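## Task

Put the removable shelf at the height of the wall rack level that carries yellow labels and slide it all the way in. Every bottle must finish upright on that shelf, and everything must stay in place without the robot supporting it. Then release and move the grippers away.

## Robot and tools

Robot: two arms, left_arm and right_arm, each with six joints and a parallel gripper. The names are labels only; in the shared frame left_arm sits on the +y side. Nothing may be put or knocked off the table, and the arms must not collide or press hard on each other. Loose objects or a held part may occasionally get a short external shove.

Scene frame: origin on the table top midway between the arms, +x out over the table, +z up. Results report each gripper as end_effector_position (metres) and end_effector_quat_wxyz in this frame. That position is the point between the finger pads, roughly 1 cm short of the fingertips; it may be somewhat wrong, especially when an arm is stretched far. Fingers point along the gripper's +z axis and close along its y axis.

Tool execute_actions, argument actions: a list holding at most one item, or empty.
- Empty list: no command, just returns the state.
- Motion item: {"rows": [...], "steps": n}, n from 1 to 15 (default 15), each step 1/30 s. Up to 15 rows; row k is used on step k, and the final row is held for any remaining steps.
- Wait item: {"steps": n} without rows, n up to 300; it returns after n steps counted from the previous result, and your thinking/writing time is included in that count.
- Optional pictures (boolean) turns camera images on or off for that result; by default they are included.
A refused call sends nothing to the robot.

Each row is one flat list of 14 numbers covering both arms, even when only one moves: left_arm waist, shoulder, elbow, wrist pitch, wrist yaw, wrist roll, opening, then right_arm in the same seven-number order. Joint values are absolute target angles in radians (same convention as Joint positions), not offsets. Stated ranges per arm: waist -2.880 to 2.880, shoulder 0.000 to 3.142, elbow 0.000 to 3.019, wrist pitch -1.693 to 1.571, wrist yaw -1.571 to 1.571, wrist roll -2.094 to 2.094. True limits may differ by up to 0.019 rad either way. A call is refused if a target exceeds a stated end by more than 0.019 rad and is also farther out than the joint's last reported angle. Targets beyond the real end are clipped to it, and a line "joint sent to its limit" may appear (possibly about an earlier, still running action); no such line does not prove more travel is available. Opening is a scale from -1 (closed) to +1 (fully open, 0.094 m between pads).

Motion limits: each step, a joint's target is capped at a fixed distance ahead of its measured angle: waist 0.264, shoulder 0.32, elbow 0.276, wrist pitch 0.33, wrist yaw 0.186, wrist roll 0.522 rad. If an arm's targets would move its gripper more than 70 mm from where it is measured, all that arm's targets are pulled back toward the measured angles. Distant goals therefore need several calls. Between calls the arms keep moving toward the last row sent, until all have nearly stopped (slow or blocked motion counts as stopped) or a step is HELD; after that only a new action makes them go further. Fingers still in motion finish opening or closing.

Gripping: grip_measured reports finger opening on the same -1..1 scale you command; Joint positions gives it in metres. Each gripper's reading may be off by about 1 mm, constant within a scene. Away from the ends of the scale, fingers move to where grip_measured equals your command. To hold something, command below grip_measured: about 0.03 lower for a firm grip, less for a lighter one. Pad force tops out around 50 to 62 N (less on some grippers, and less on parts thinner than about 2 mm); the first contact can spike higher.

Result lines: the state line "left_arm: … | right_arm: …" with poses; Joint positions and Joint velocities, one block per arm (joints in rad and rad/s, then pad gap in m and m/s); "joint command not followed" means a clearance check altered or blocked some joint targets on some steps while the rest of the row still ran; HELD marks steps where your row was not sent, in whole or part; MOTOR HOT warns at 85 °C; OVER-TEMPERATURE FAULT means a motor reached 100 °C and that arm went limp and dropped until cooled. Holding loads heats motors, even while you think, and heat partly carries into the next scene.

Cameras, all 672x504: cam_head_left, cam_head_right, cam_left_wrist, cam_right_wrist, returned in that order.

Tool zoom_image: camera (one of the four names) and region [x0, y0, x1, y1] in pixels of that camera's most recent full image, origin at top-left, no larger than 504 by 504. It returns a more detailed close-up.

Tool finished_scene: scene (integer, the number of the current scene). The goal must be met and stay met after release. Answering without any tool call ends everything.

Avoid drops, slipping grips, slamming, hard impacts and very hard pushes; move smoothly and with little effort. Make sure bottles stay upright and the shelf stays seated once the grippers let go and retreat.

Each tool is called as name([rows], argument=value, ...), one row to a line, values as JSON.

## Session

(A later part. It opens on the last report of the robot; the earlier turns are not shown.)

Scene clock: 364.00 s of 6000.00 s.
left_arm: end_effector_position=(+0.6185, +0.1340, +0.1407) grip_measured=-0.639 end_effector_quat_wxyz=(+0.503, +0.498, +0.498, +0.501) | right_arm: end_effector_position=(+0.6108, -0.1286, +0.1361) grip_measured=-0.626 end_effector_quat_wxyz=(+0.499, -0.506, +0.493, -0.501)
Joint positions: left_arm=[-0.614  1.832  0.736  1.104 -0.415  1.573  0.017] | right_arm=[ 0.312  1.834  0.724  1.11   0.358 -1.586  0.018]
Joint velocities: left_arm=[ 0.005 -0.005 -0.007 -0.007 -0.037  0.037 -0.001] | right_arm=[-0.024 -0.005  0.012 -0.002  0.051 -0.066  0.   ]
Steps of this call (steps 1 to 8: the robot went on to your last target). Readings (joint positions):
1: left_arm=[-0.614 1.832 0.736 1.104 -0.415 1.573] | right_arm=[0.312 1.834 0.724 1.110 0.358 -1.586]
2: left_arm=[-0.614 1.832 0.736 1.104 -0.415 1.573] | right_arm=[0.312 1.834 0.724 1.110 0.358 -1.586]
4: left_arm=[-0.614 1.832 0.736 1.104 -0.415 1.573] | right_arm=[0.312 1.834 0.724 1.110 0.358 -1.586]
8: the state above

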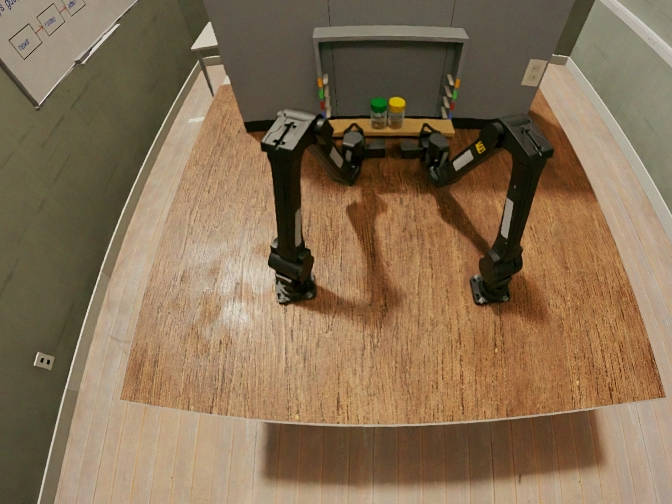

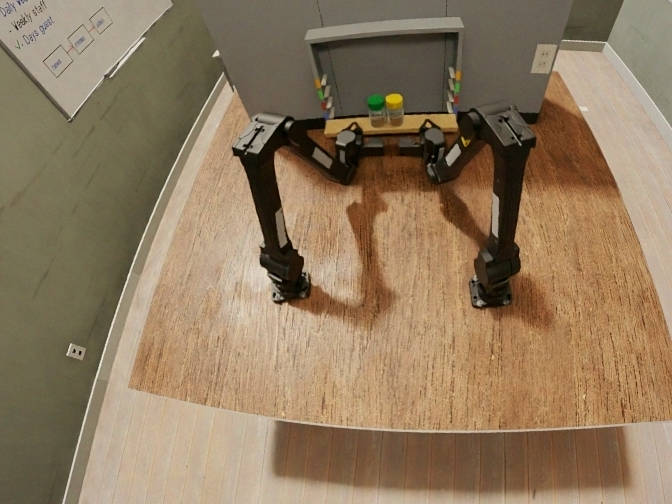

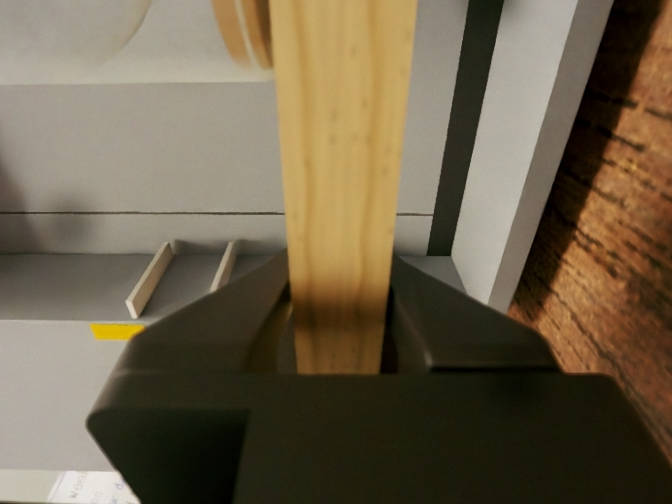

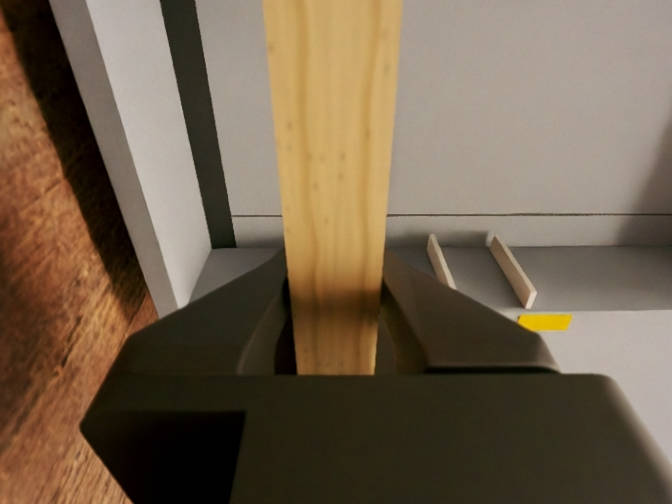

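execute_actions([
  {"rows": [
[-0.619,1.7835,0.761,1.137,-0.415,1.575,-0.68, 0.314,1.7958,0.745,1.150,0.361,-1.58,-0.665],
[-0.617,1.7835,0.771,1.124,-0.415,1.575,-0.68, 0.313,1.7958,0.757,1.141,0.360,-1.58,-0.665],
[-0.616,1.7835,0.781,1.112,-0.415,1.575,-0.68, 0.313,1.7958,0.769,1.133,0.359,-1.58,-0.665],
[-0.616,1.7828,0.7811,1.1112,-0.415,1.575,-0.68, 0.313,1.7951,0.7691,1.1322,0.359,-1.58,-0.665],
[-0.616,1.7806,0.7814,1.1088,-0.415,1.575,-0.68, 0.313,1.7930,0.7694,1.1298,0.359,-1.58,-0.665],
[-0.616,1.7771,0.7819,1.1047,-0.415,1.575,-0.68, 0.313,1.7894,0.7698,1.1259,0.359,-1.58,-0.665],
[-0.616,1.7721,0.7826,1.0991,-0.415,1.575,-0.68, 0.313,1.7844,0.7705,1.1203,0.359,-1.58,-0.665],
[-0.616,1.7657,0.7835,1.0918,-0.415,1.575,-0.68, 0.313,1.7780,0.7713,1.1131,0.359,-1.58,-0.665],
[-0.616,1.7578,0.7846,1.0830,-0.415,1.575,-0.68, 0.313,1.7702,0.7723,1.1044,0.359,-1.58,-0.665],
[-0.616,1.7486,0.7859,1.0725,-0.415,1.575,-0.68, 0.313,1.7610,0.7735,1.0941,0.359,-1.58,-0.665],
[-0.616,1.7379,0.7875,1.0604,-0.415,1.575,-0.68, 0.313,1.7504,0.7749,1.0822,0.359,-1.58,-0.665],
[-0.616,1.7257,0.7892,1.0467,-0.415,1.575,-0.68, 0.313,1.7383,0.7765,1.0687,0.359,-1.58,-0.665],
[-0.616,1.7122,0.7911,1.0313,-0.415,1.575,-0.68, 0.313,1.7248,0.7782,1.0536,0.359,-1.58,-0.665],
[-0.616,1.6979,0.7931,1.0152,-0.415,1.575,-0.68, 0.313,1.7106,0.7801,1.0377,0.359,-1.58,-0.665],
[-0.616,1.6837,0.7951,0.9991,-0.415,1.575,-0.68, 0.313,1.6964,0.7819,1.0218,0.359,-1.58,-0.665]
], "steps": 15},
], pictures=false)

execute_actions([
  {"rows": [
[-0.616,1.6694,0.7971,0.9829,-0.415,1.575,-0.68, 0.313,1.6822,0.7838,1.0060,0.359,-1.58,-0.665],
[-0.616,1.6552,0.7991,0.9668,-0.415,1.575,-0.68, 0.313,1.6680,0.7856,0.9901,0.359,-1.58,-0.665],
[-0.616,1.6409,0.8012,0.9507,-0.415,1.575,-0.68, 0.313,1.6538,0.7875,0.9742,0.359,-1.58,-0.665],
[-0.616,1.6273,0.8040,0.9345,-0.415,1.575,-0.68, 0.313,1.6401,0.7901,0.9582,0.359,-1.58,-0.665],
[-0.616,1.6150,0.8083,0.9182,-0.415,1.575,-0.68, 0.313,1.6276,0.7943,0.9419,0.359,-1.58,-0.665],
[-0.616,1.6027,0.8127,0.9019,-0.415,1.575,-0.68, 0.313,1.6151,0.7985,0.9255,0.359,-1.58,-0.665],
[-0.616,1.5904,0.8170,0.8856,-0.415,1.575,-0.68, 0.313,1.6026,0.8026,0.9092,0.359,-1.58,-0.665],
[-0.616,1.5781,0.8214,0.8693,-0.415,1.575,-0.68, 0.313,1.5901,0.8068,0.8929,0.359,-1.58,-0.665],
[-0.616,1.5658,0.8258,0.8531,-0.415,1.575,-0.68, 0.313,1.5776,0.8110,0.8766,0.359,-1.58,-0.665],
[-0.616,1.5535,0.8301,0.8368,-0.415,1.575,-0.68, 0.313,1.5651,0.8152,0.8603,0.359,-1.58,-0.665],
[-0.616,1.5412,0.8345,0.8205,-0.415,1.575,-0.68, 0.313,1.5526,0.8194,0.8440,0.359,-1.58,-0.665],
[-0.616,1.5289,0.8388,0.8042,-0.415,1.575,-0.68, 0.313,1.5401,0.8235,0.8277,0.359,-1.58,-0.665],
[-0.616,1.5166,0.8432,0.7879,-0.415,1.575,-0.68, 0.313,1.5276,0.8277,0.8114,0.359,-1.58,-0.665],
[-0.616,1.5043,0.8475,0.7716,-0.415,1.575,-0.68, 0.313,1.5151,0.8319,0.7950,0.359,-1.58,-0.665],
[-0.616,1.4936,0.8533,0.7556,-0.415,1.575,-0.68, 0.313,1.5042,0.8375,0.7789,0.359,-1.58,-0.665]
], "steps": 15},
], pictures=false)

execute_actions([
  {"rows": [
[-0.616,1.4838,0.8598,0.7396,-0.415,1.575,-0.68, 0.313,1.4941,0.8438,0.7629,0.359,-1.58,-0.665],
[-0.616,1.4740,0.8664,0.7236,-0.415,1.575,-0.68, 0.313,1.4841,0.8501,0.7470,0.359,-1.58,-0.665],
[-0.616,1.4641,0.8729,0.7076,-0.415,1.575,-0.68, 0.313,1.4740,0.8564,0.7310,0.359,-1.58,-0.665],
[-0.616,1.4543,0.8794,0.6917,-0.415,1.575,-0.68, 0.313,1.4640,0.8627,0.7150,0.359,-1.58,-0.665],
[-0.616,1.4444,0.8859,0.6757,-0.415,1.575,-0.68, 0.313,1.4539,0.8691,0.6990,0.359,-1.58,-0.665],
[-0.616,1.4351,0.8920,0.6605,-0.415,1.575,-0.68, 0.313,1.4443,0.8750,0.6838,0.359,-1.58,-0.665],
[-0.616,1.4267,0.8976,0.6469,-0.415,1.575,-0.68, 0.313,1.4358,0.8804,0.6702,0.359,-1.58,-0.665],
[-0.616,1.4193,0.9025,0.6349,-0.415,1.575,-0.68, 0.313,1.4282,0.8851,0.6582,0.359,-1.58,-0.665],
[-0.616,1.4129,0.9067,0.6246,-0.415,1.575,-0.68, 0.313,1.4217,0.8892,0.6478,0.359,-1.58,-0.665],
[-0.616,1.4075,0.9103,0.6158,-0.415,1.575,-0.68, 0.313,1.4162,0.8927,0.6390,0.359,-1.58,-0.665],
[-0.616,1.4031,0.9132,0.6086,-0.415,1.575,-0.68, 0.313,1.4116,0.8956,0.6318,0.359,-1.58,-0.665],
[-0.616,1.3996,0.9155,0.6030,-0.415,1.575,-0.68, 0.313,1.4081,0.8978,0.6262,0.359,-1.58,-0.665],
[-0.616,1.3972,0.9171,0.5990,-0.415,1.575,-0.68, 0.313,1.4056,0.8993,0.6222,0.359,-1.58,-0.665],
[-0.616,1.3957,0.9181,0.5966,-0.415,1.575,-0.68, 0.313,1.4041,0.9003,0.6198,0.359,-1.58,-0.665],
[-0.616,1.3952,0.9184,0.5958,-0.415,1.575,-0.68, 0.313,1.4036,0.9006,0.6190,0.359,-1.58,-0.665]
], "steps": 15},
], pictures=false)

execute_actions([
  {"steps": 15},
])

Scene clock: 455.80 s of 6000.00 s.
left_arm: end_effector_position=(+0.6174, +0.1344, +0.1594) grip_measured=-0.639 end_effector_quat_wxyz=(+0.499, +0.502, +0.500, +0.499) | right_arm: end_effector_position=(+0.6097, -0.1285, +0.1548) grip_measured=-0.626 end_effector_quat_wxyz=(+0.496, -0.510, +0.495, -0.499)
Joint positions: left_arm=[-0.614  1.768  0.736  1.027 -0.415  1.57   0.017] | right_arm=[ 0.312  1.771  0.724  1.035  0.358 -1.586  0.018]
Joint velocities: left_arm=[-0.015 -0.435  0.012 -0.432 -0.051 -0.095  0.   ] | right_arm=[ 0.005 -0.444 -0.002 -0.432  0.037  0.007 -0.002]
Steps of this call (steps 1 to 15: the robot went on to your last target; steps 16 to 90: nothing new was sent; then 88.30 s passed at rest; steps 91 to 105: all 15 steps of this action). Readings (joint positions):
91: left_arm=[-0.614 1.832 0.736 1.104 -0.415 1.573] | right_arm=[0.312 1.834 0.724 1.110 0.358 -1.586]
92: left_arm=[-0.614 1.832 0.736 1.104 -0.415 1.573] | right_arm=[0.312 1.834 0.724 1.110 0.358 -1.586]
94: left_arm=[-0.614 1.832 0.736 1.104 -0.415 1.573] | right_arm=[0.312 1.834 0.724 1.110 0.358 -1.586]
98: left_arm=[-0.614 1.829 0.736 1.100 -0.415 1.573] | right_arm=[0.312 1.831 0.724 1.107 0.358 -1.586]
105: the state above

Scene clock: 456.30 s of 6000.00 s.
left_arm: end_effector_position=(+0.6148, +0.1337, +0.2391) grip_measured=-0.639 end_effector_quat_wxyz=(+0.502, +0.501, +0.499, +0.499) | right_arm: end_effector_position=(+0.6058, -0.1293, +0.2328) grip_measured=-0.626 end_effector_quat_wxyz=(+0.498, -0.509, +0.494, -0.500)
Joint positions: left_arm=[-0.617  1.563  0.776  0.787 -0.414  1.57   0.017] | right_arm=[ 0.314  1.561  0.756  0.8    0.358 -1.586  0.018]
Joint velocities: left_arm=[-0.015 -0.317  0.105 -0.51   0.022 -0.037 -0.   ] | right_arm=[-0.005 -0.366  0.085 -0.501  0.022  0.007  0.001]
Steps of this call (steps 1 to 15: all 15 steps of this action). Readings (joint positions):
1: left_arm=[-0.614 1.753 0.737 1.012 -0.415 1.570] | right_arm=[0.313 1.755 0.724 1.021 0.358 -1.586]
2: left_arm=[-0.614 1.737 0.738 0.997 -0.415 1.570] | right_arm=[0.313 1.740 0.724 1.006 0.358 -1.586]
4: left_arm=[-0.615 1.705 0.741 0.966 -0.414 1.570] | right_arm=[0.314 1.706 0.724 0.976 0.358 -1.586]
8: left_arm=[-0.617 1.645 0.750 0.902 -0.414 1.570] | right_arm=[0.314 1.645 0.732 0.914 0.358 -1.586]
15: the state above

Scene clock: 456.80 s of 6000.00 s.
left_arm: end_effector_position=(+0.6141, +0.1337, +0.3021) grip_measured=-0.639 end_effector_quat_wxyz=(+0.504, +0.499, +0.498, +0.499) | right_arm: end_effector_position=(+0.6056, -0.1295, +0.2949) grip_measured=-0.626 end_effector_quat_wxyz=(+0.500, -0.506, +0.493, -0.500)
Joint positions: left_arm=[-0.617  1.439  0.844  0.603 -0.413  1.57   0.017] | right_arm=[ 0.314  1.436  0.822  0.615  0.358 -1.584  0.018]
Joint velocities: left_arm=[-0.005 -0.083  0.061 -0.095  0.022 -0.022 -0.   ] | right_arm=[-0.005 -0.093  0.071 -0.076 -0.007 -0.022 -0.   ]
Steps of this call (steps 1 to 15: all 15 steps of this action). Readings (joint positions):
1: left_arm=[-0.617 1.552 0.779 0.771 -0.413 1.570] | right_arm=[0.314 1.550 0.760 0.784 0.358 -1.586]
2: left_arm=[-0.617 1.541 0.784 0.755 -0.413 1.570] | right_arm=[0.314 1.540 0.764 0.767 0.358 -1.585]
4: left_arm=[-0.617 1.521 0.794 0.724 -0.413 1.570] | right_arm=[0.314 1.519 0.774 0.735 0.358 -1.585]
8: left_arm=[-0.617 1.484 0.815 0.665 -0.413 1.570] | right_arm=[0.314 1.481 0.795 0.675 0.358 -1.584]
15: the state above

Scene clock: 457.30 s of 6000.00 s.
left_arm: end_effector_position=(+0.6141, +0.1337, +0.3038) grip_measured=-0.639 end_effector_quat_wxyz=(+0.503, +0.500, +0.498, +0.499) | right_arm: end_effector_position=(+0.6056, -0.1295, +0.2966) grip_measured=-0.626 end_effector_quat_wxyz=(+0.499, -0.507, +0.493, -0.500)
Joint positions: left_arm=[-0.617  1.435  0.847  0.594 -0.413  1.57   0.017] | right_arm=[ 0.314  1.433  0.825  0.606  0.358 -1.584  0.018]
Joint velocities: left_arm=[-0.015 -0.015  0.032  0.007 -0.007 -0.022 -0.001] | right_arm=[-0.015  0.005  0.007 -0.022 -0.037 -0.051 -0.   ]
Steps of this call (steps 1 to 15: the robot went on to your last target). Readings (joint positions):
1: left_arm=[-0.617 1.437 0.845 0.600 -0.413 1.570] | right_arm=[0.314 1.434 0.824 0.613 0.358 -1.584]
2: left_arm=[-0.617 1.435 0.846 0.599 -0.413 1.570] | right_arm=[0.314 1.433 0.825 0.612 0.358 -1.584]
4: left_arm=[-0.617 1.435 0.847 0.597 -0.413 1.570] | right_arm=[0.314 1.433 0.825 0.610 0.358 -1.584]
8: left_arm=[-0.617 1.435 0.847 0.594 -0.413 1.570] | right_arm=[0.314 1.433 0.825 0.606 0.358 -1.584]
15: the state above
All arms were judged still, so your last target was given up. Only a new action makes them travel on or press farther. Fingers that are still opening or closing keep moving.

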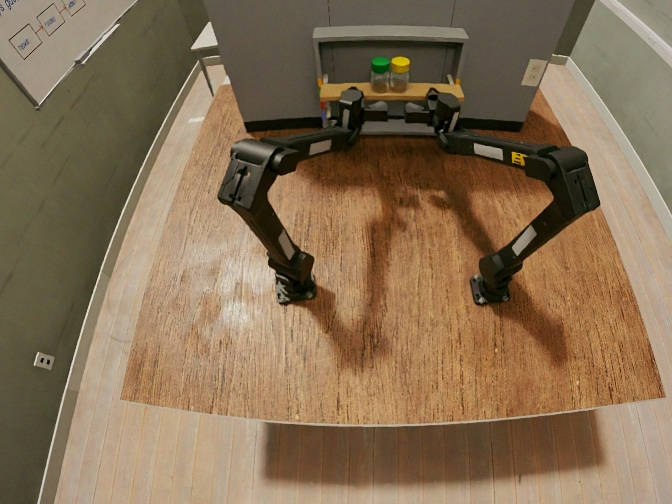

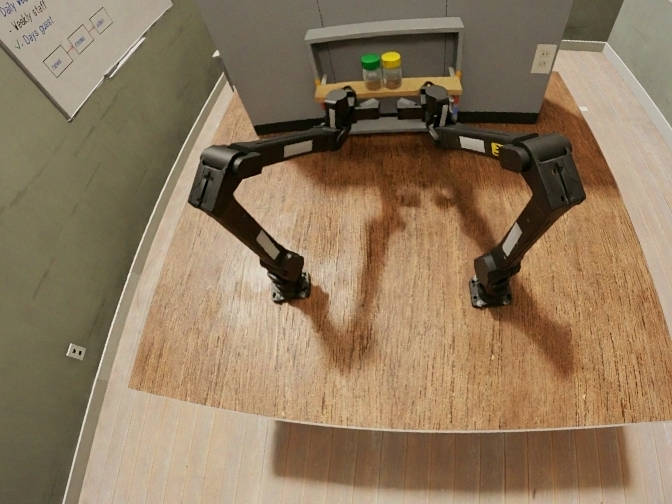

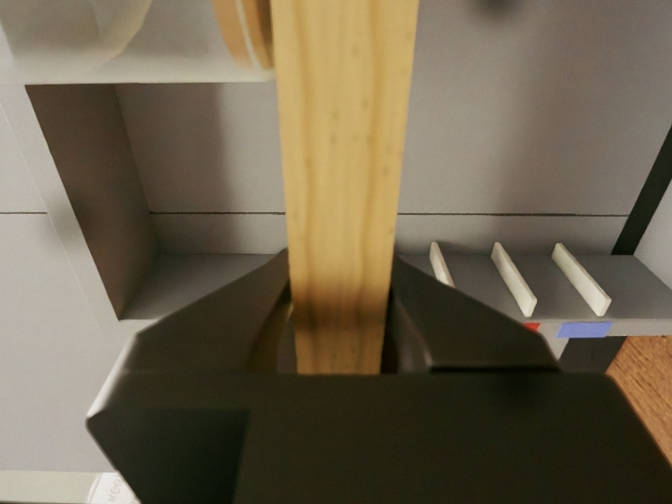

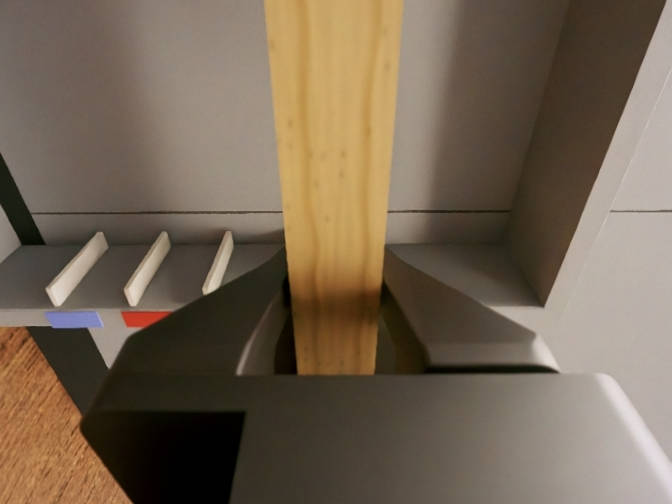

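execute_actions([
  {"rows": [
[-0.615,1.404,0.9184,0.5958,-0.414,1.573,-0.68, 0.312,1.4125,0.9006,0.619,0.358,-1.58,-0.665],
[-0.613,1.413,0.9184,0.5958,-0.413,1.573,-0.68, 0.311,1.4215,0.9006,0.619,0.357,-1.58,-0.665],
[-0.612,1.422,0.9184,0.5958,-0.412,1.573,-0.68, 0.310,1.430,0.9006,0.619,0.356,-1.58,-0.665],
[-0.611,1.431,0.9184,0.5958,-0.412,1.573,-0.68, 0.309,1.439,0.9006,0.619,0.356,-1.58,-0.665],
[-0.6107,1.4318,0.9193,0.5957,-0.4117,1.573,-0.68, 0.3087,1.4398,0.9015,0.6189,0.3557,-1.58,-0.665],
[-0.6100,1.4334,0.9211,0.5954,-0.4111,1.573,-0.68, 0.3081,1.4415,0.9033,0.6187,0.3552,-1.58,-0.665],
[-0.6091,1.4358,0.9238,0.5951,-0.4102,1.573,-0.68, 0.3072,1.4440,0.9061,0.6184,0.3544,-1.58,-0.665],
[-0.6078,1.4391,0.9274,0.5946,-0.4090,1.573,-0.68, 0.3061,1.4473,0.9098,0.6180,0.3533,-1.58,-0.665],
[-0.6061,1.4431,0.9319,0.5940,-0.4074,1.573,-0.68, 0.3046,1.4515,0.9143,0.6175,0.3520,-1.58,-0.665],
[-0.6042,1.4479,0.9374,0.5933,-0.4056,1.573,-0.68, 0.3029,1.4565,0.9198,0.6169,0.3503,-1.58,-0.665],
[-0.6019,1.4535,0.9437,0.5924,-0.4035,1.573,-0.68, 0.3008,1.4623,0.9262,0.6163,0.3484,-1.58,-0.665],
[-0.5996,1.4592,0.9500,0.5916,-0.4013,1.573,-0.68, 0.2988,1.4682,0.9326,0.6156,0.3466,-1.58,-0.665],
[-0.5974,1.4648,0.9563,0.5908,-0.3992,1.573,-0.68, 0.2967,1.4740,0.9390,0.6149,0.3447,-1.58,-0.665],
[-0.5948,1.4713,0.9636,0.5898,-0.3968,1.573,-0.68, 0.2944,1.4807,0.9464,0.6141,0.3425,-1.58,-0.665],
[-0.5922,1.4777,0.9708,0.5888,-0.3943,1.573,-0.68, 0.2921,1.4873,0.9537,0.6133,0.3403,-1.58,-0.665]
], "steps": 15},
], pictures=false)

execute_actions([
  {"rows": [
[-0.5899,1.4833,0.9771,0.5880,-0.3922,1.573,-0.68, 0.2900,1.4931,0.9601,0.6126,0.3385,-1.58,-0.665],
[-0.5876,1.4890,0.9834,0.5872,-0.3900,1.573,-0.68, 0.2880,1.4990,0.9665,0.6119,0.3366,-1.58,-0.665],
[-0.5853,1.4946,0.9897,0.5863,-0.3879,1.573,-0.68, 0.2859,1.5048,0.9729,0.6113,0.3347,-1.58,-0.665],
[-0.5834,1.4994,0.9952,0.5856,-0.3861,1.573,-0.68, 0.2842,1.5098,0.9784,0.6107,0.3331,-1.58,-0.665],
[-0.5818,1.5035,0.9997,0.5850,-0.3846,1.573,-0.68, 0.2827,1.5140,0.9830,0.6102,0.3317,-1.58,-0.665],
[-0.5805,1.5067,1.0033,0.5845,-0.3833,1.573,-0.68, 0.2816,1.5173,0.9866,0.6098,0.3306,-1.58,-0.665],
[-0.5795,1.5091,1.0060,0.5842,-0.3824,1.573,-0.68, 0.2807,1.5198,0.9894,0.6095,0.3298,-1.58,-0.665],
[-0.5788,1.5107,1.0078,0.5839,-0.3818,1.573,-0.68, 0.2801,1.5215,0.9912,0.6093,0.3293,-1.58,-0.665],
[-0.5785,1.5115,1.0087,0.5838,-0.3815,1.573,-0.68, 0.2798,1.5223,0.9921,0.6092,0.329,-1.58,-0.665]
], "steps": 15},
], pictures=false)

execute_actions([
  {"steps": 8},
])

Scene clock: 510.53 s of 6000.00 s.
left_arm: end_effector_position=(+0.6263, +0.1362, +0.2961) grip_measured=-0.639 end_effector_quat_wxyz=(+0.496, +0.504, +0.502, +0.498) | right_arm: end_effector_position=(+0.6198, -0.1263, +0.2871) grip_measured=-0.626 end_effector_quat_wxyz=(+0.497, -0.511, +0.496, -0.495)
Joint positions: left_arm=[-0.603  1.468  0.87   0.586 -0.405  1.57   0.017] | right_arm=[ 0.307  1.478  0.856  0.605  0.348 -1.578  0.018]
Joint velocities: left_arm=[ 0.093  0.19   0.198 -0.032  0.095 -0.051  0.   ] | right_arm=[-0.073  0.21   0.232 -0.022 -0.022 -0.022  0.   ]
Steps of this call (steps 1 to 90: nothing new was sent; then 49.73 s passed at rest; steps 91 to 105: all 15 steps of this action). Readings (joint positions):
91: left_arm=[-0.617 1.435 0.847 0.594 -0.413 1.570] | right_arm=[0.314 1.433 0.825 0.606 0.358 -1.584]
92: left_arm=[-0.617 1.435 0.847 0.594 -0.413 1.570] | right_arm=[0.314 1.433 0.825 0.606 0.358 -1.584]
94: left_arm=[-0.617 1.435 0.847 0.594 -0.413 1.570] | right_arm=[0.314 1.434 0.825 0.606 0.358 -1.584]
98: left_arm=[-0.617 1.438 0.847 0.589 -0.413 1.570] | right_arm=[0.314 1.441 0.826 0.606 0.358 -1.581]
105: the state above

Scene clock: 511.03 s of 6000.00 s.
left_arm: end_effector_position=(+0.6483, +0.1359, +0.2964) grip_measured=-0.639 end_effector_quat_wxyz=(+0.496, +0.504, +0.502, +0.498) | right_arm: end_effector_position=(+0.6414, -0.1273, +0.2873) grip_measured=-0.626 end_effector_quat_wxyz=(+0.497, -0.510, +0.497, -0.496)
Joint positions: left_arm=[-0.585  1.518  0.926  0.579 -0.387  1.57   0.017] | right_arm=[ 0.289  1.527  0.911  0.6    0.332 -1.577  0.018]
Joint velocities: left_arm=[-0.015 -0.005 -0.012  0.017  0.051 -0.066  0.   ] | right_arm=[-0.005 -0.005 -0.022 -0.002  0.051  0.051  0.   ]
Steps of this call (steps 1 to 15: all 15 steps of this action). Readings (joint positions):
1: left_arm=[-0.599 1.475 0.877 0.585 -0.402 1.570] | right_arm=[0.305 1.485 0.863 0.604 0.345 -1.578]
2: left_arm=[-0.597 1.482 0.886 0.584 -0.400 1.570] | right_arm=[0.302 1.492 0.871 0.604 0.343 -1.578]
4: left_arm=[-0.592 1.495 0.900 0.583 -0.395 1.570] | right_arm=[0.297 1.505 0.886 0.602 0.339 -1.578]
8: left_arm=[-0.586 1.513 0.922 0.581 -0.388 1.570] | right_arm=[0.290 1.522 0.906 0.601 0.334 -1.578]
15: the state above

Scene clock: 511.30 s of 6000.00 s.
left_arm: end_effector_position=(+0.6483, +0.1359, +0.2964) grip_measured=-0.639 end_effector_quat_wxyz=(+0.496, +0.504, +0.502, +0.498) | right_arm: end_effector_position=(+0.6414, -0.1273, +0.2873) grip_measured=-0.626 end_effector_quat_wxyz=(+0.497, -0.510, +0.497, -0.496)
Joint positions: left_arm=[-0.585  1.518  0.926  0.579 -0.387  1.57   0.017] | right_arm=[ 0.289  1.527  0.911  0.6    0.332 -1.577  0.018]
Joint velocities: left_arm=[-0.005 -0.015 -0.007  0.007  0.007 -0.066 -0.001] | right_arm=[-0.005 -0.005 -0.007  0.017 -0.007 -0.037 -0.001]
Steps of this call (steps 1 to 8: the robot went on to your last target). Readings (joint positions):
1: left_arm=[-0.585 1.518 0.926 0.579 -0.387 1.570] | right_arm=[0.289 1.527 0.911 0.600 0.332 -1.577]
2: left_arm=[-0.585 1.518 0.926 0.579 -0.387 1.570] | right_arm=[0.289 1.527 0.911 0.600 0.332 -1.577]
4: left_arm=[-0.585 1.518 0.926 0.579 -0.387 1.570] | right_arm=[0.289 1.527 0.911 0.600 0.332 -1.577]
8: the state above

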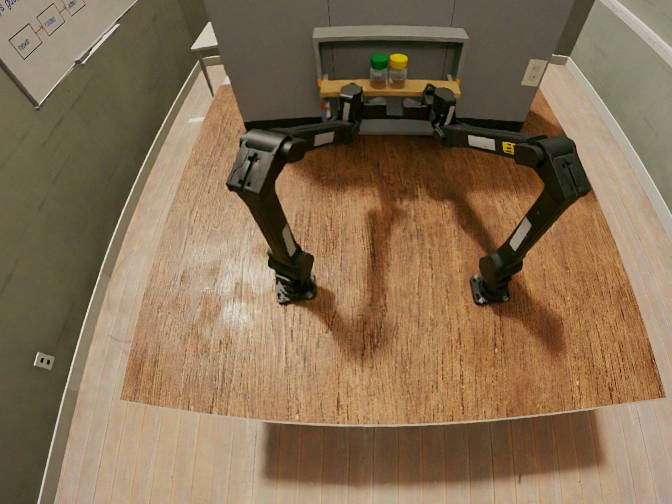

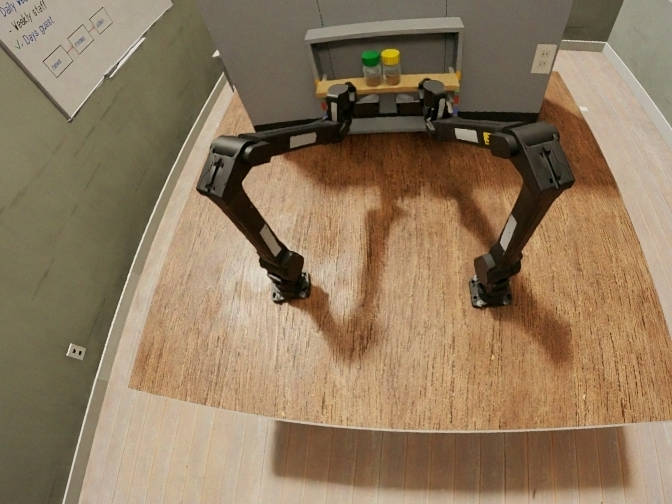

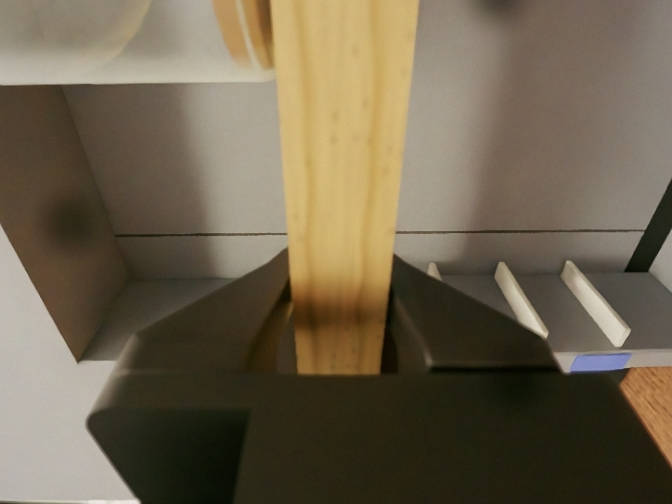

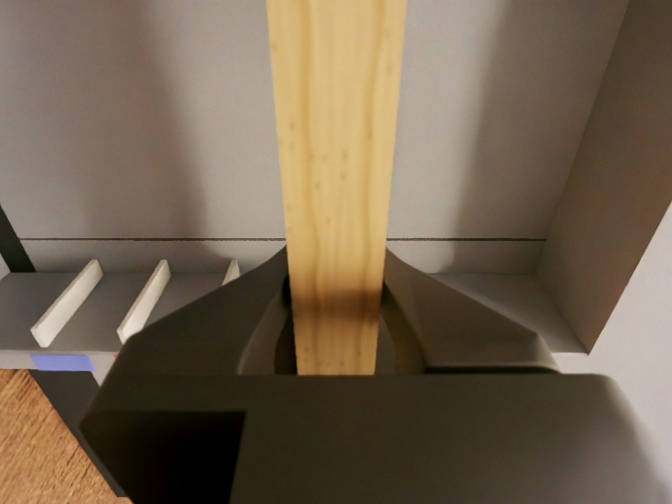

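zoom_image(camera="cam_head_left", region=[300, 30, 480, 130])

zoom_image(camera="cam_head_right", region=[295, 20, 475, 120])

Region (300, 30, 480, 130) of cam_head_left's 672x504 image, scaled by 2.800, with more detail than that image has.

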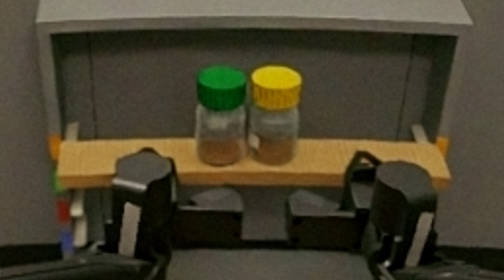

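Region (295, 20, 475, 120) of cam_head_right's 672x504 image, scaled by 2.800, with more detail than that image has.

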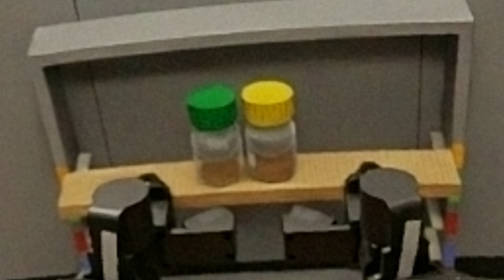

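execute_actions(actions=[])

Scene clock: 532.17 s of 6000.00 s.
left_arm: end_effector_position=(+0.6483, +0.1359, +0.2964) grip_measured=-0.639 end_effector_quat_wxyz=(+0.496, +0.504, +0.502, +0.498) | right_arm: end_effector_position=(+0.6414, -0.1273, +0.2873) grip_measured=-0.626 end_effector_quat_wxyz=(+0.497, -0.510, +0.497, -0.496)
Joint positions: left_arm=[-0.585  1.518  0.926  0.579 -0.387  1.57   0.017] | right_arm=[ 0.289  1.527  0.911  0.6    0.332 -1.577  0.018]
Joint velocities: left_arm=[-0.015 -0.005  0.007 -0.012  0.037  0.066 -0.001] | right_arm=[-0.015  0.015 -0.002 -0.007 -0.051  0.066  0.002]
Steps of this call (steps 1 to 15: the robot went on to your last target; steps 16 to 90: nothing new was sent; then 17.87 s passed at rest). Readings (joint positions):
1: left_arm=[-0.585 1.518 0.926 0.579 -0.387 1.570] | right_arm=[0.289 1.527 0.911 0.600 0.332 -1.577]
2: left_arm=[-0.585 1.518 0.926 0.579 -0.387 1.570] | right_arm=[0.289 1.527 0.911 0.600 0.332 -1.577]
4: left_arm=[-0.585 1.518 0.926 0.579 -0.387 1.570] | right_arm=[0.289 1.527 0.911 0.600 0.332 -1.577]
8: left_arm=[-0.585 1.518 0.926 0.579 -0.387 1.570] | right_arm=[0.289 1.527 0.911 0.600 0.332 -1.577]
90: the state above
All arms were judged still, so your last target was given up. Only a new action makes them travel on or press farther. Fingers that are still opening or closing keep moving.

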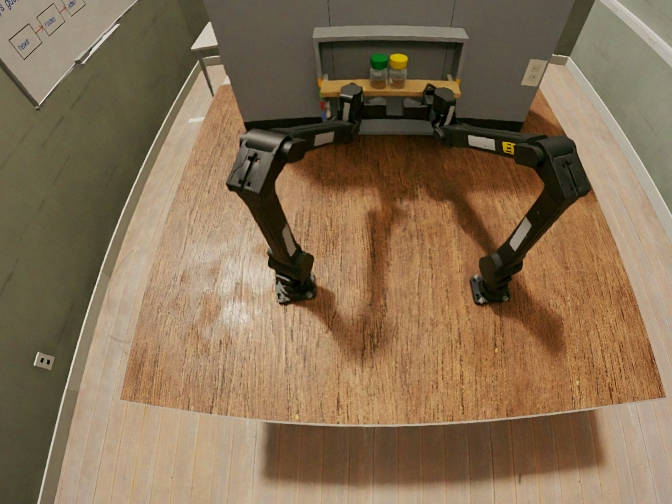

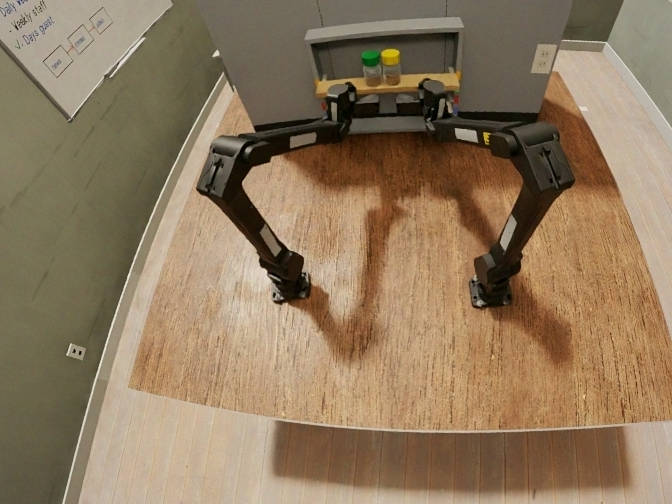

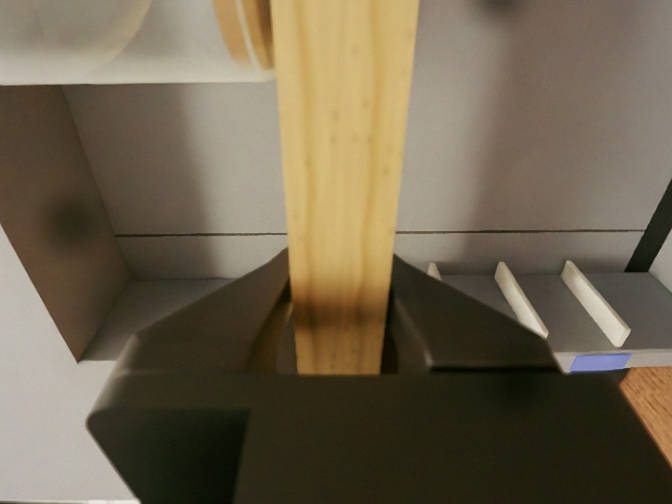

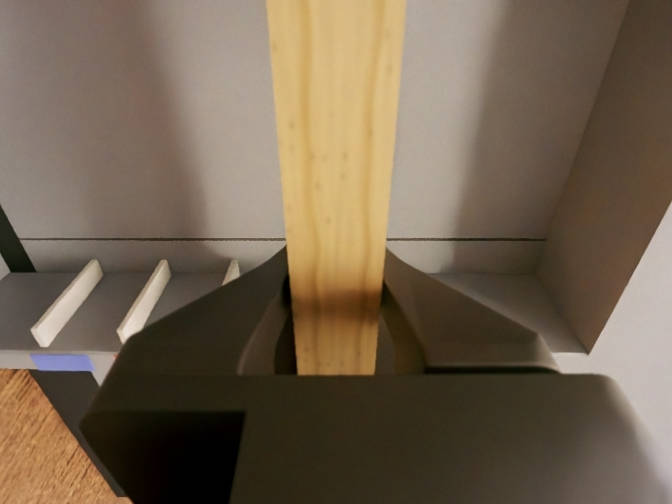

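zoom_image(camera="cam_head_left", region=[300, 20, 480, 140])

zoom_image(camera="cam_head_right", region=[295, 10, 475, 135])

Region (300, 20, 480, 140) of cam_head_left's 672x504 image, scaled by 2.800, with more detail than that image has.

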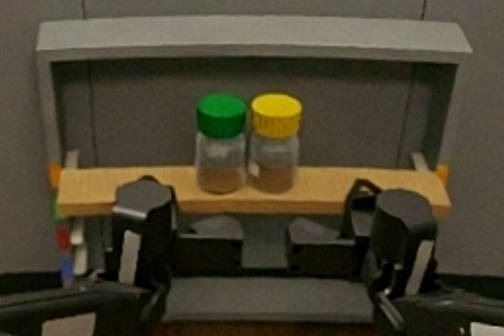

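Region (295, 10, 475, 135) of cam_head_right's 672x504 image, scaled by 2.800, with more detail than that image has; it fills the top 350 rows of this view, and the rest is white.

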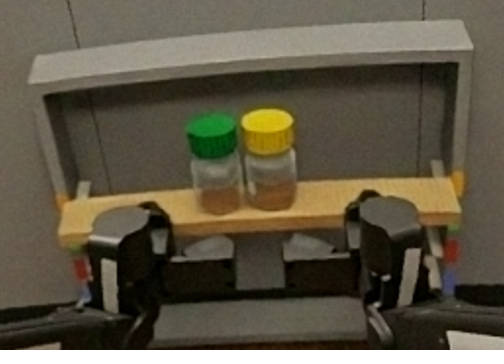

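execute_actions([
  {"rows": [[-0.5785,1.5117,1.0093,0.5838,-0.3815,1.573,-0.68,0.2796,1.5224,0.9926,0.6092,0.3289,-1.58,-0.665],[-0.5785,1.5122,1.0107,0.5838,-0.3814,1.573,-0.68,0.2792,1.5226,0.9938,0.6092,0.3286,-1.58,-0.665],[-0.5784,1.5129,1.0126,0.5838,-0.3813,1.573,-0.68,0.2785,1.5230,0.9954,0.6092,0.3283,-1.58,-0.665],[-0.5784,1.5137,1.0149,0.5838,-0.3812,1.573,-0.68,0.2778,1.5234,0.9974,0.6092,0.3278,-1.58,-0.665],[-0.5784,1.5147,1.0175,0.5838,-0.3811,1.573,-0.68,0.2769,1.5238,0.9995,0.6092,0.3274,-1.58,-0.665],[-0.5783,1.5156,1.0200,0.5838,-0.3810,1.573,-0.68,0.2761,1.5242,1.0017,0.6092,0.3269,-1.58,-0.665],[-0.5783,1.5164,1.0224,0.5838,-0.3809,1.573,-0.68,0.2753,1.5246,1.0037,0.6092,0.3265,-1.58,-0.665],[-0.5783,1.5172,1.0245,0.5838,-0.3809,1.573,-0.68,0.2746,1.5250,1.0055,0.6092,0.3261,-1.58,-0.665],[-0.5782,1.5178,1.0263,0.5838,-0.3808,1.573,-0.68,0.2740,1.5253,1.0070,0.6092,0.3258,-1.58,-0.665],[-0.5782,1.5182,1.0274,0.5838,-0.3807,1.573,-0.68,0.2737,1.5255,1.0079,0.6092,0.3255,-1.58,-0.665],[-0.5782,1.5185,1.0282,0.5838,-0.3807,1.573,-0.68,0.2734,1.5256,1.0086,0.6092,0.3254,-1.58,-0.665]], "steps": 15},
], pictures=false)

execute_actions([
  {"steps": 15},
], pictures=false)

Scene clock: 601.87 s of 6000.00 s.
left_arm: end_effector_position=(+0.6529, +0.1339, +0.3041) grip_measured=-0.639 end_effector_quat_wxyz=(+0.501, +0.499, +0.500, +0.500) | right_arm: end_effector_position=(+0.6460, -0.1293, +0.2949) grip_measured=-0.626 end_effector_quat_wxyz=(+0.501, -0.505, +0.496, -0.498)
Joint positions: left_arm=[-0.585  1.523  0.946  0.579 -0.387  1.571  0.017] | right_arm=[ 0.283  1.528  0.927  0.599  0.329 -1.577  0.018]
Joint velocities: left_arm=[-0.005 -0.024  0.022 -0.007 -0.051 -0.037 -0.001] | right_arm=[-0.015  0.005  0.002 -0.012  0.066 -0.022 -0.001]
Steps of this call (steps 1 to 90: nothing new was sent; then 66.20 s passed at rest; steps 91 to 105: all 15 steps of this action). Readings (joint positions):
91: left_arm=[-0.585 1.518 0.926 0.579 -0.387 1.570] | right_arm=[0.289 1.527 0.911 0.600 0.332 -1.577]
92: left_arm=[-0.585 1.518 0.926 0.579 -0.387 1.570] | right_arm=[0.289 1.527 0.911 0.600 0.332 -1.577]
94: left_arm=[-0.585 1.518 0.927 0.579 -0.387 1.570] | right_arm=[0.289 1.527 0.911 0.600 0.332 -1.577]
98: left_arm=[-0.585 1.520 0.932 0.579 -0.387 1.570] | right_arm=[0.287 1.528 0.916 0.599 0.331 -1.577]
105: the state above

Scene clock: 602.37 s of 6000.00 s.
left_arm: end_effector_position=(+0.6530, +0.1341, +0.3039) grip_measured=-0.639 end_effector_quat_wxyz=(+0.501, +0.499, +0.500, +0.500) | right_arm: end_effector_position=(+0.6460, -0.1292, +0.2949) grip_measured=-0.626 end_effector_quat_wxyz=(+0.501, -0.506, +0.496, -0.498)
Joint positions: left_arm=[-0.584  1.523  0.946  0.579 -0.387  1.571  0.017] | right_arm=[ 0.283  1.528  0.927  0.599  0.328 -1.578  0.018]
Joint velocities: left_arm=[ 0.005  0.005  0.002 -0.007 -0.007 -0.007  0.   ] | right_arm=[ 0.005 -0.015  0.012 -0.017 -0.066 -0.022 -0.002]
Steps of this call (steps 1 to 15: the robot went on to your last target). Readings (joint positions):
1: left_arm=[-0.585 1.523 0.946 0.579 -0.387 1.571] | right_arm=[0.283 1.528 0.927 0.599 0.329 -1.577]
2: left_arm=[-0.584 1.523 0.946 0.579 -0.387 1.571] | right_arm=[0.283 1.528 0.927 0.599 0.328 -1.577]
4: left_arm=[-0.584 1.523 0.946 0.579 -0.387 1.571] | right_arm=[0.283 1.528 0.927 0.599 0.328 -1.577]
8: left_arm=[-0.584 1.523 0.946 0.579 -0.387 1.571] | right_arm=[0.283 1.528 0.927 0.599 0.328 -1.577]
15: the state above
All arms were judged still, so your last target was given up. Only a new action makes them travel on or press farther. Fingers that are still opening or closing keep moving.

execute_actions([
  {"rows": [[-0.5779,1.5192,1.0290,0.5837,-0.3804,1.573,-0.68,0.2732,1.5263,1.0094,0.6091,0.3252,-1.58,-0.665],[-0.5774,1.5206,1.0307,0.5834,-0.3799,1.573,-0.68,0.2728,1.5277,1.0111,0.6089,0.3248,-1.58,-0.665],[-0.5766,1.5230,1.0336,0.5830,-0.3790,1.573,-0.68,0.2720,1.5301,1.0141,0.6085,0.3242,-1.58,-0.665],[-0.5754,1.5261,1.0373,0.5824,-0.3778,1.573,-0.68,0.2711,1.5332,1.0178,0.6080,0.3233,-1.58,-0.665],[-0.5742,1.5295,1.0414,0.5818,-0.3765,1.573,-0.68,0.2701,1.5366,1.0220,0.6074,0.3224,-1.58,-0.665],[-0.5728,1.5333,1.0460,0.5811,-0.3751,1.573,-0.68,0.2689,1.5404,1.0267,0.6068,0.3214,-1.58,-0.665],[-0.5714,1.5371,1.0506,0.5805,-0.3736,1.573,-0.68,0.2678,1.5442,1.0313,0.6062,0.3203,-1.58,-0.665],[-0.5700,1.5409,1.0551,0.5798,-0.3722,1.573,-0.68,0.2666,1.5480,1.0359,0.6056,0.3193,-1.58,-0.665],[-0.5688,1.5443,1.0593,0.5792,-0.3709,1.573,-0.68,0.2656,1.5514,1.0401,0.6051,0.3184,-1.58,-0.665],[-0.5676,1.5474,1.0630,0.5786,-0.3697,1.573,-0.68,0.2647,1.5545,1.0439,0.6046,0.3175,-1.58,-0.665],[-0.5666,1.5501,1.0663,0.5781,-0.3686,1.573,-0.68,0.2638,1.5572,1.0472,0.6041,0.3168,-1.58,-0.665],[-0.5660,1.5519,1.0684,0.5778,-0.3680,1.573,-0.68,0.2633,1.5590,1.0493,0.6039,0.3163,-1.58,-0.665],[-0.5656,1.5529,1.0696,0.5776,-0.3676,1.573,-0.68,0.2630,1.5600,1.0506,0.6037,0.3160,-1.58,-0.665]], "steps": 15},
], pictures=false)

execute_actions([
  {"steps": 12},
], pictures=true)

Scene clock: 620.17 s of 6000.00 s.
left_arm: end_effector_position=(+0.6688, +0.1343, +0.3025) grip_measured=-0.639 end_effector_quat_wxyz=(+0.500, +0.500, +0.500, +0.500) | right_arm: end_effector_position=(+0.6615, -0.1292, +0.2936) grip_measured=-0.626 end_effector_quat_wxyz=(+0.500, -0.506, +0.496, -0.498)
Joint positions: left_arm=[-0.571  1.559  0.986  0.573 -0.373  1.571  0.017] | right_arm=[ 0.272  1.565  0.968  0.593  0.319 -1.578  0.018]
Joint velocities: left_arm=[ 0.005  0.015  0.022 -0.012 -0.007  0.007  0.001] | right_arm=[-0.005  0.024  0.012  0.007  0.007 -0.066  0.   ]
Steps of this call (steps 1 to 90: nothing new was sent; then 14.30 s passed at rest; steps 91 to 105: all 15 steps of this action). Readings (joint positions):
91: left_arm=[-0.584 1.523 0.946 0.579 -0.386 1.571] | right_arm=[0.283 1.528 0.927 0.599 0.328 -1.578]
92: left_arm=[-0.584 1.523 0.946 0.579 -0.386 1.571] | right_arm=[0.283 1.529 0.927 0.599 0.328 -1.578]
94: left_arm=[-0.584 1.524 0.947 0.579 -0.385 1.571] | right_arm=[0.283 1.529 0.928 0.599 0.328 -1.578]
98: left_arm=[-0.579 1.536 0.960 0.576 -0.381 1.571] | right_arm=[0.279 1.541 0.941 0.596 0.324 -1.578]
105: the state above

Scene clock: 620.57 s of 6000.00 s.
left_arm: end_effector_position=(+0.6689, +0.1342, +0.3021) grip_measured=-0.639 end_effector_quat_wxyz=(+0.500, +0.501, +0.500, +0.500) | right_arm: end_effector_position=(+0.6617, -0.1291, +0.2932) grip_measured=-0.626 end_effector_quat_wxyz=(+0.499, -0.506, +0.496, -0.498)
Joint positions: left_arm=[-0.571  1.56   0.986  0.573 -0.373  1.571  0.017] | right_arm=[ 0.272  1.566  0.968  0.593  0.319 -1.578  0.018]
Joint velocities: left_arm=[-0.015  0.005 -0.012 -0.022 -0.095  0.051  0.   ] | right_arm=[-0.005 -0.005 -0.012 -0.007  0.022 -0.037 -0.001]
Steps of this call (steps 1 to 12: the robot went on to your last target). Readings (joint positions):
1: left_arm=[-0.571 1.560 0.986 0.573 -0.373 1.571] | right_arm=[0.272 1.565 0.968 0.593 0.319 -1.578]
2: left_arm=[-0.571 1.560 0.986 0.573 -0.373 1.571] | right_arm=[0.272 1.566 0.968 0.593 0.319 -1.578]
4: left_arm=[-0.571 1.560 0.986 0.573 -0.373 1.571] | right_arm=[0.272 1.566 0.968 0.593 0.319 -1.578]
8: left_arm=[-0.571 1.560 0.986 0.573 -0.373 1.571] | right_arm=[0.272 1.566 0.968 0.593 0.319 -1.578]
12: the state above

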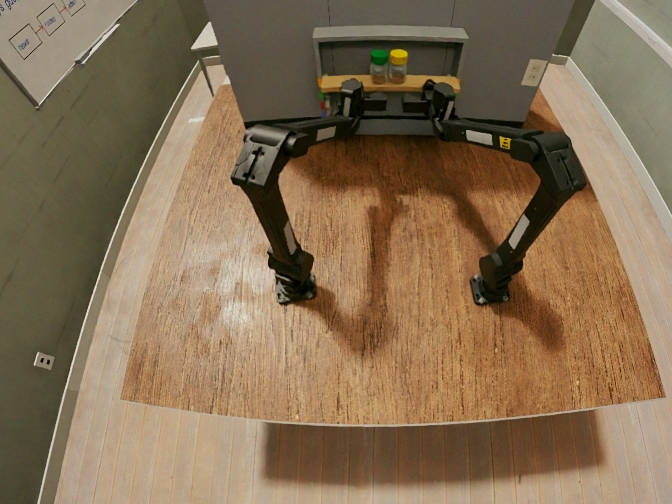

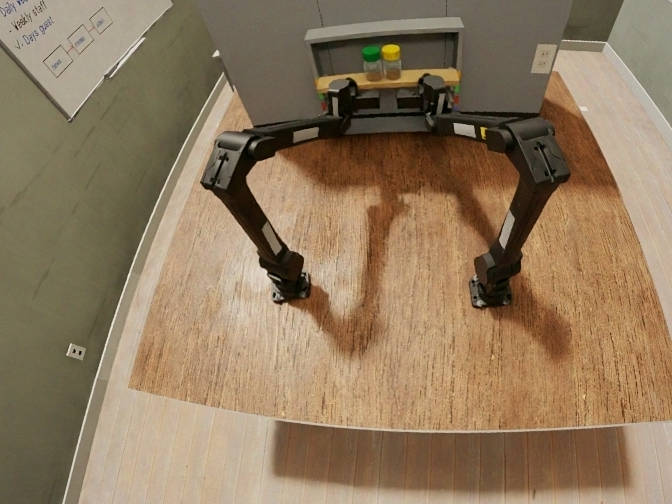

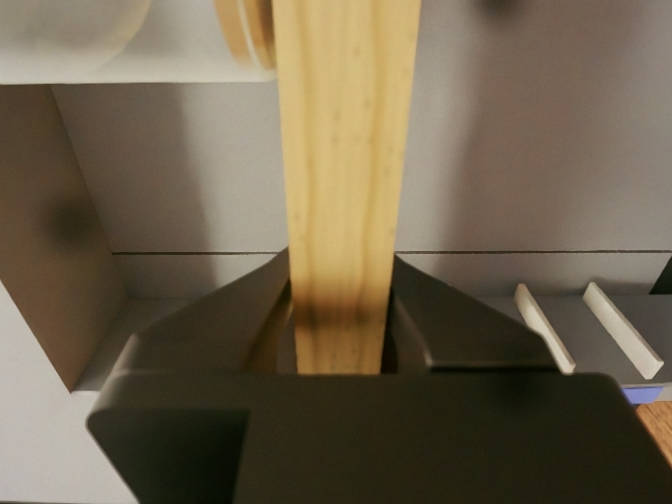

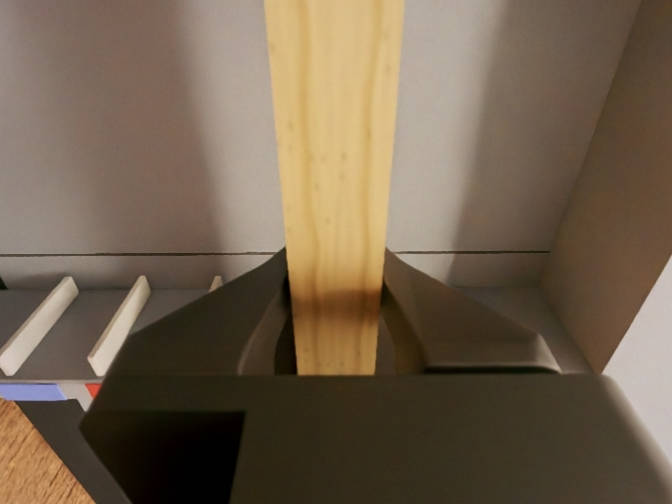

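zoom_image(camera="cam_head_left", region=[300, 20, 480, 140])

Region (300, 20, 480, 140) of cam_head_left's 672x504 image, scaled by 2.800, with more detail than that image has.

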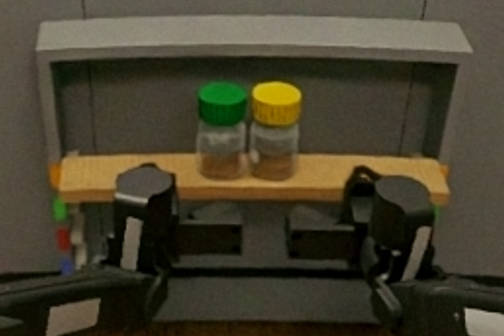

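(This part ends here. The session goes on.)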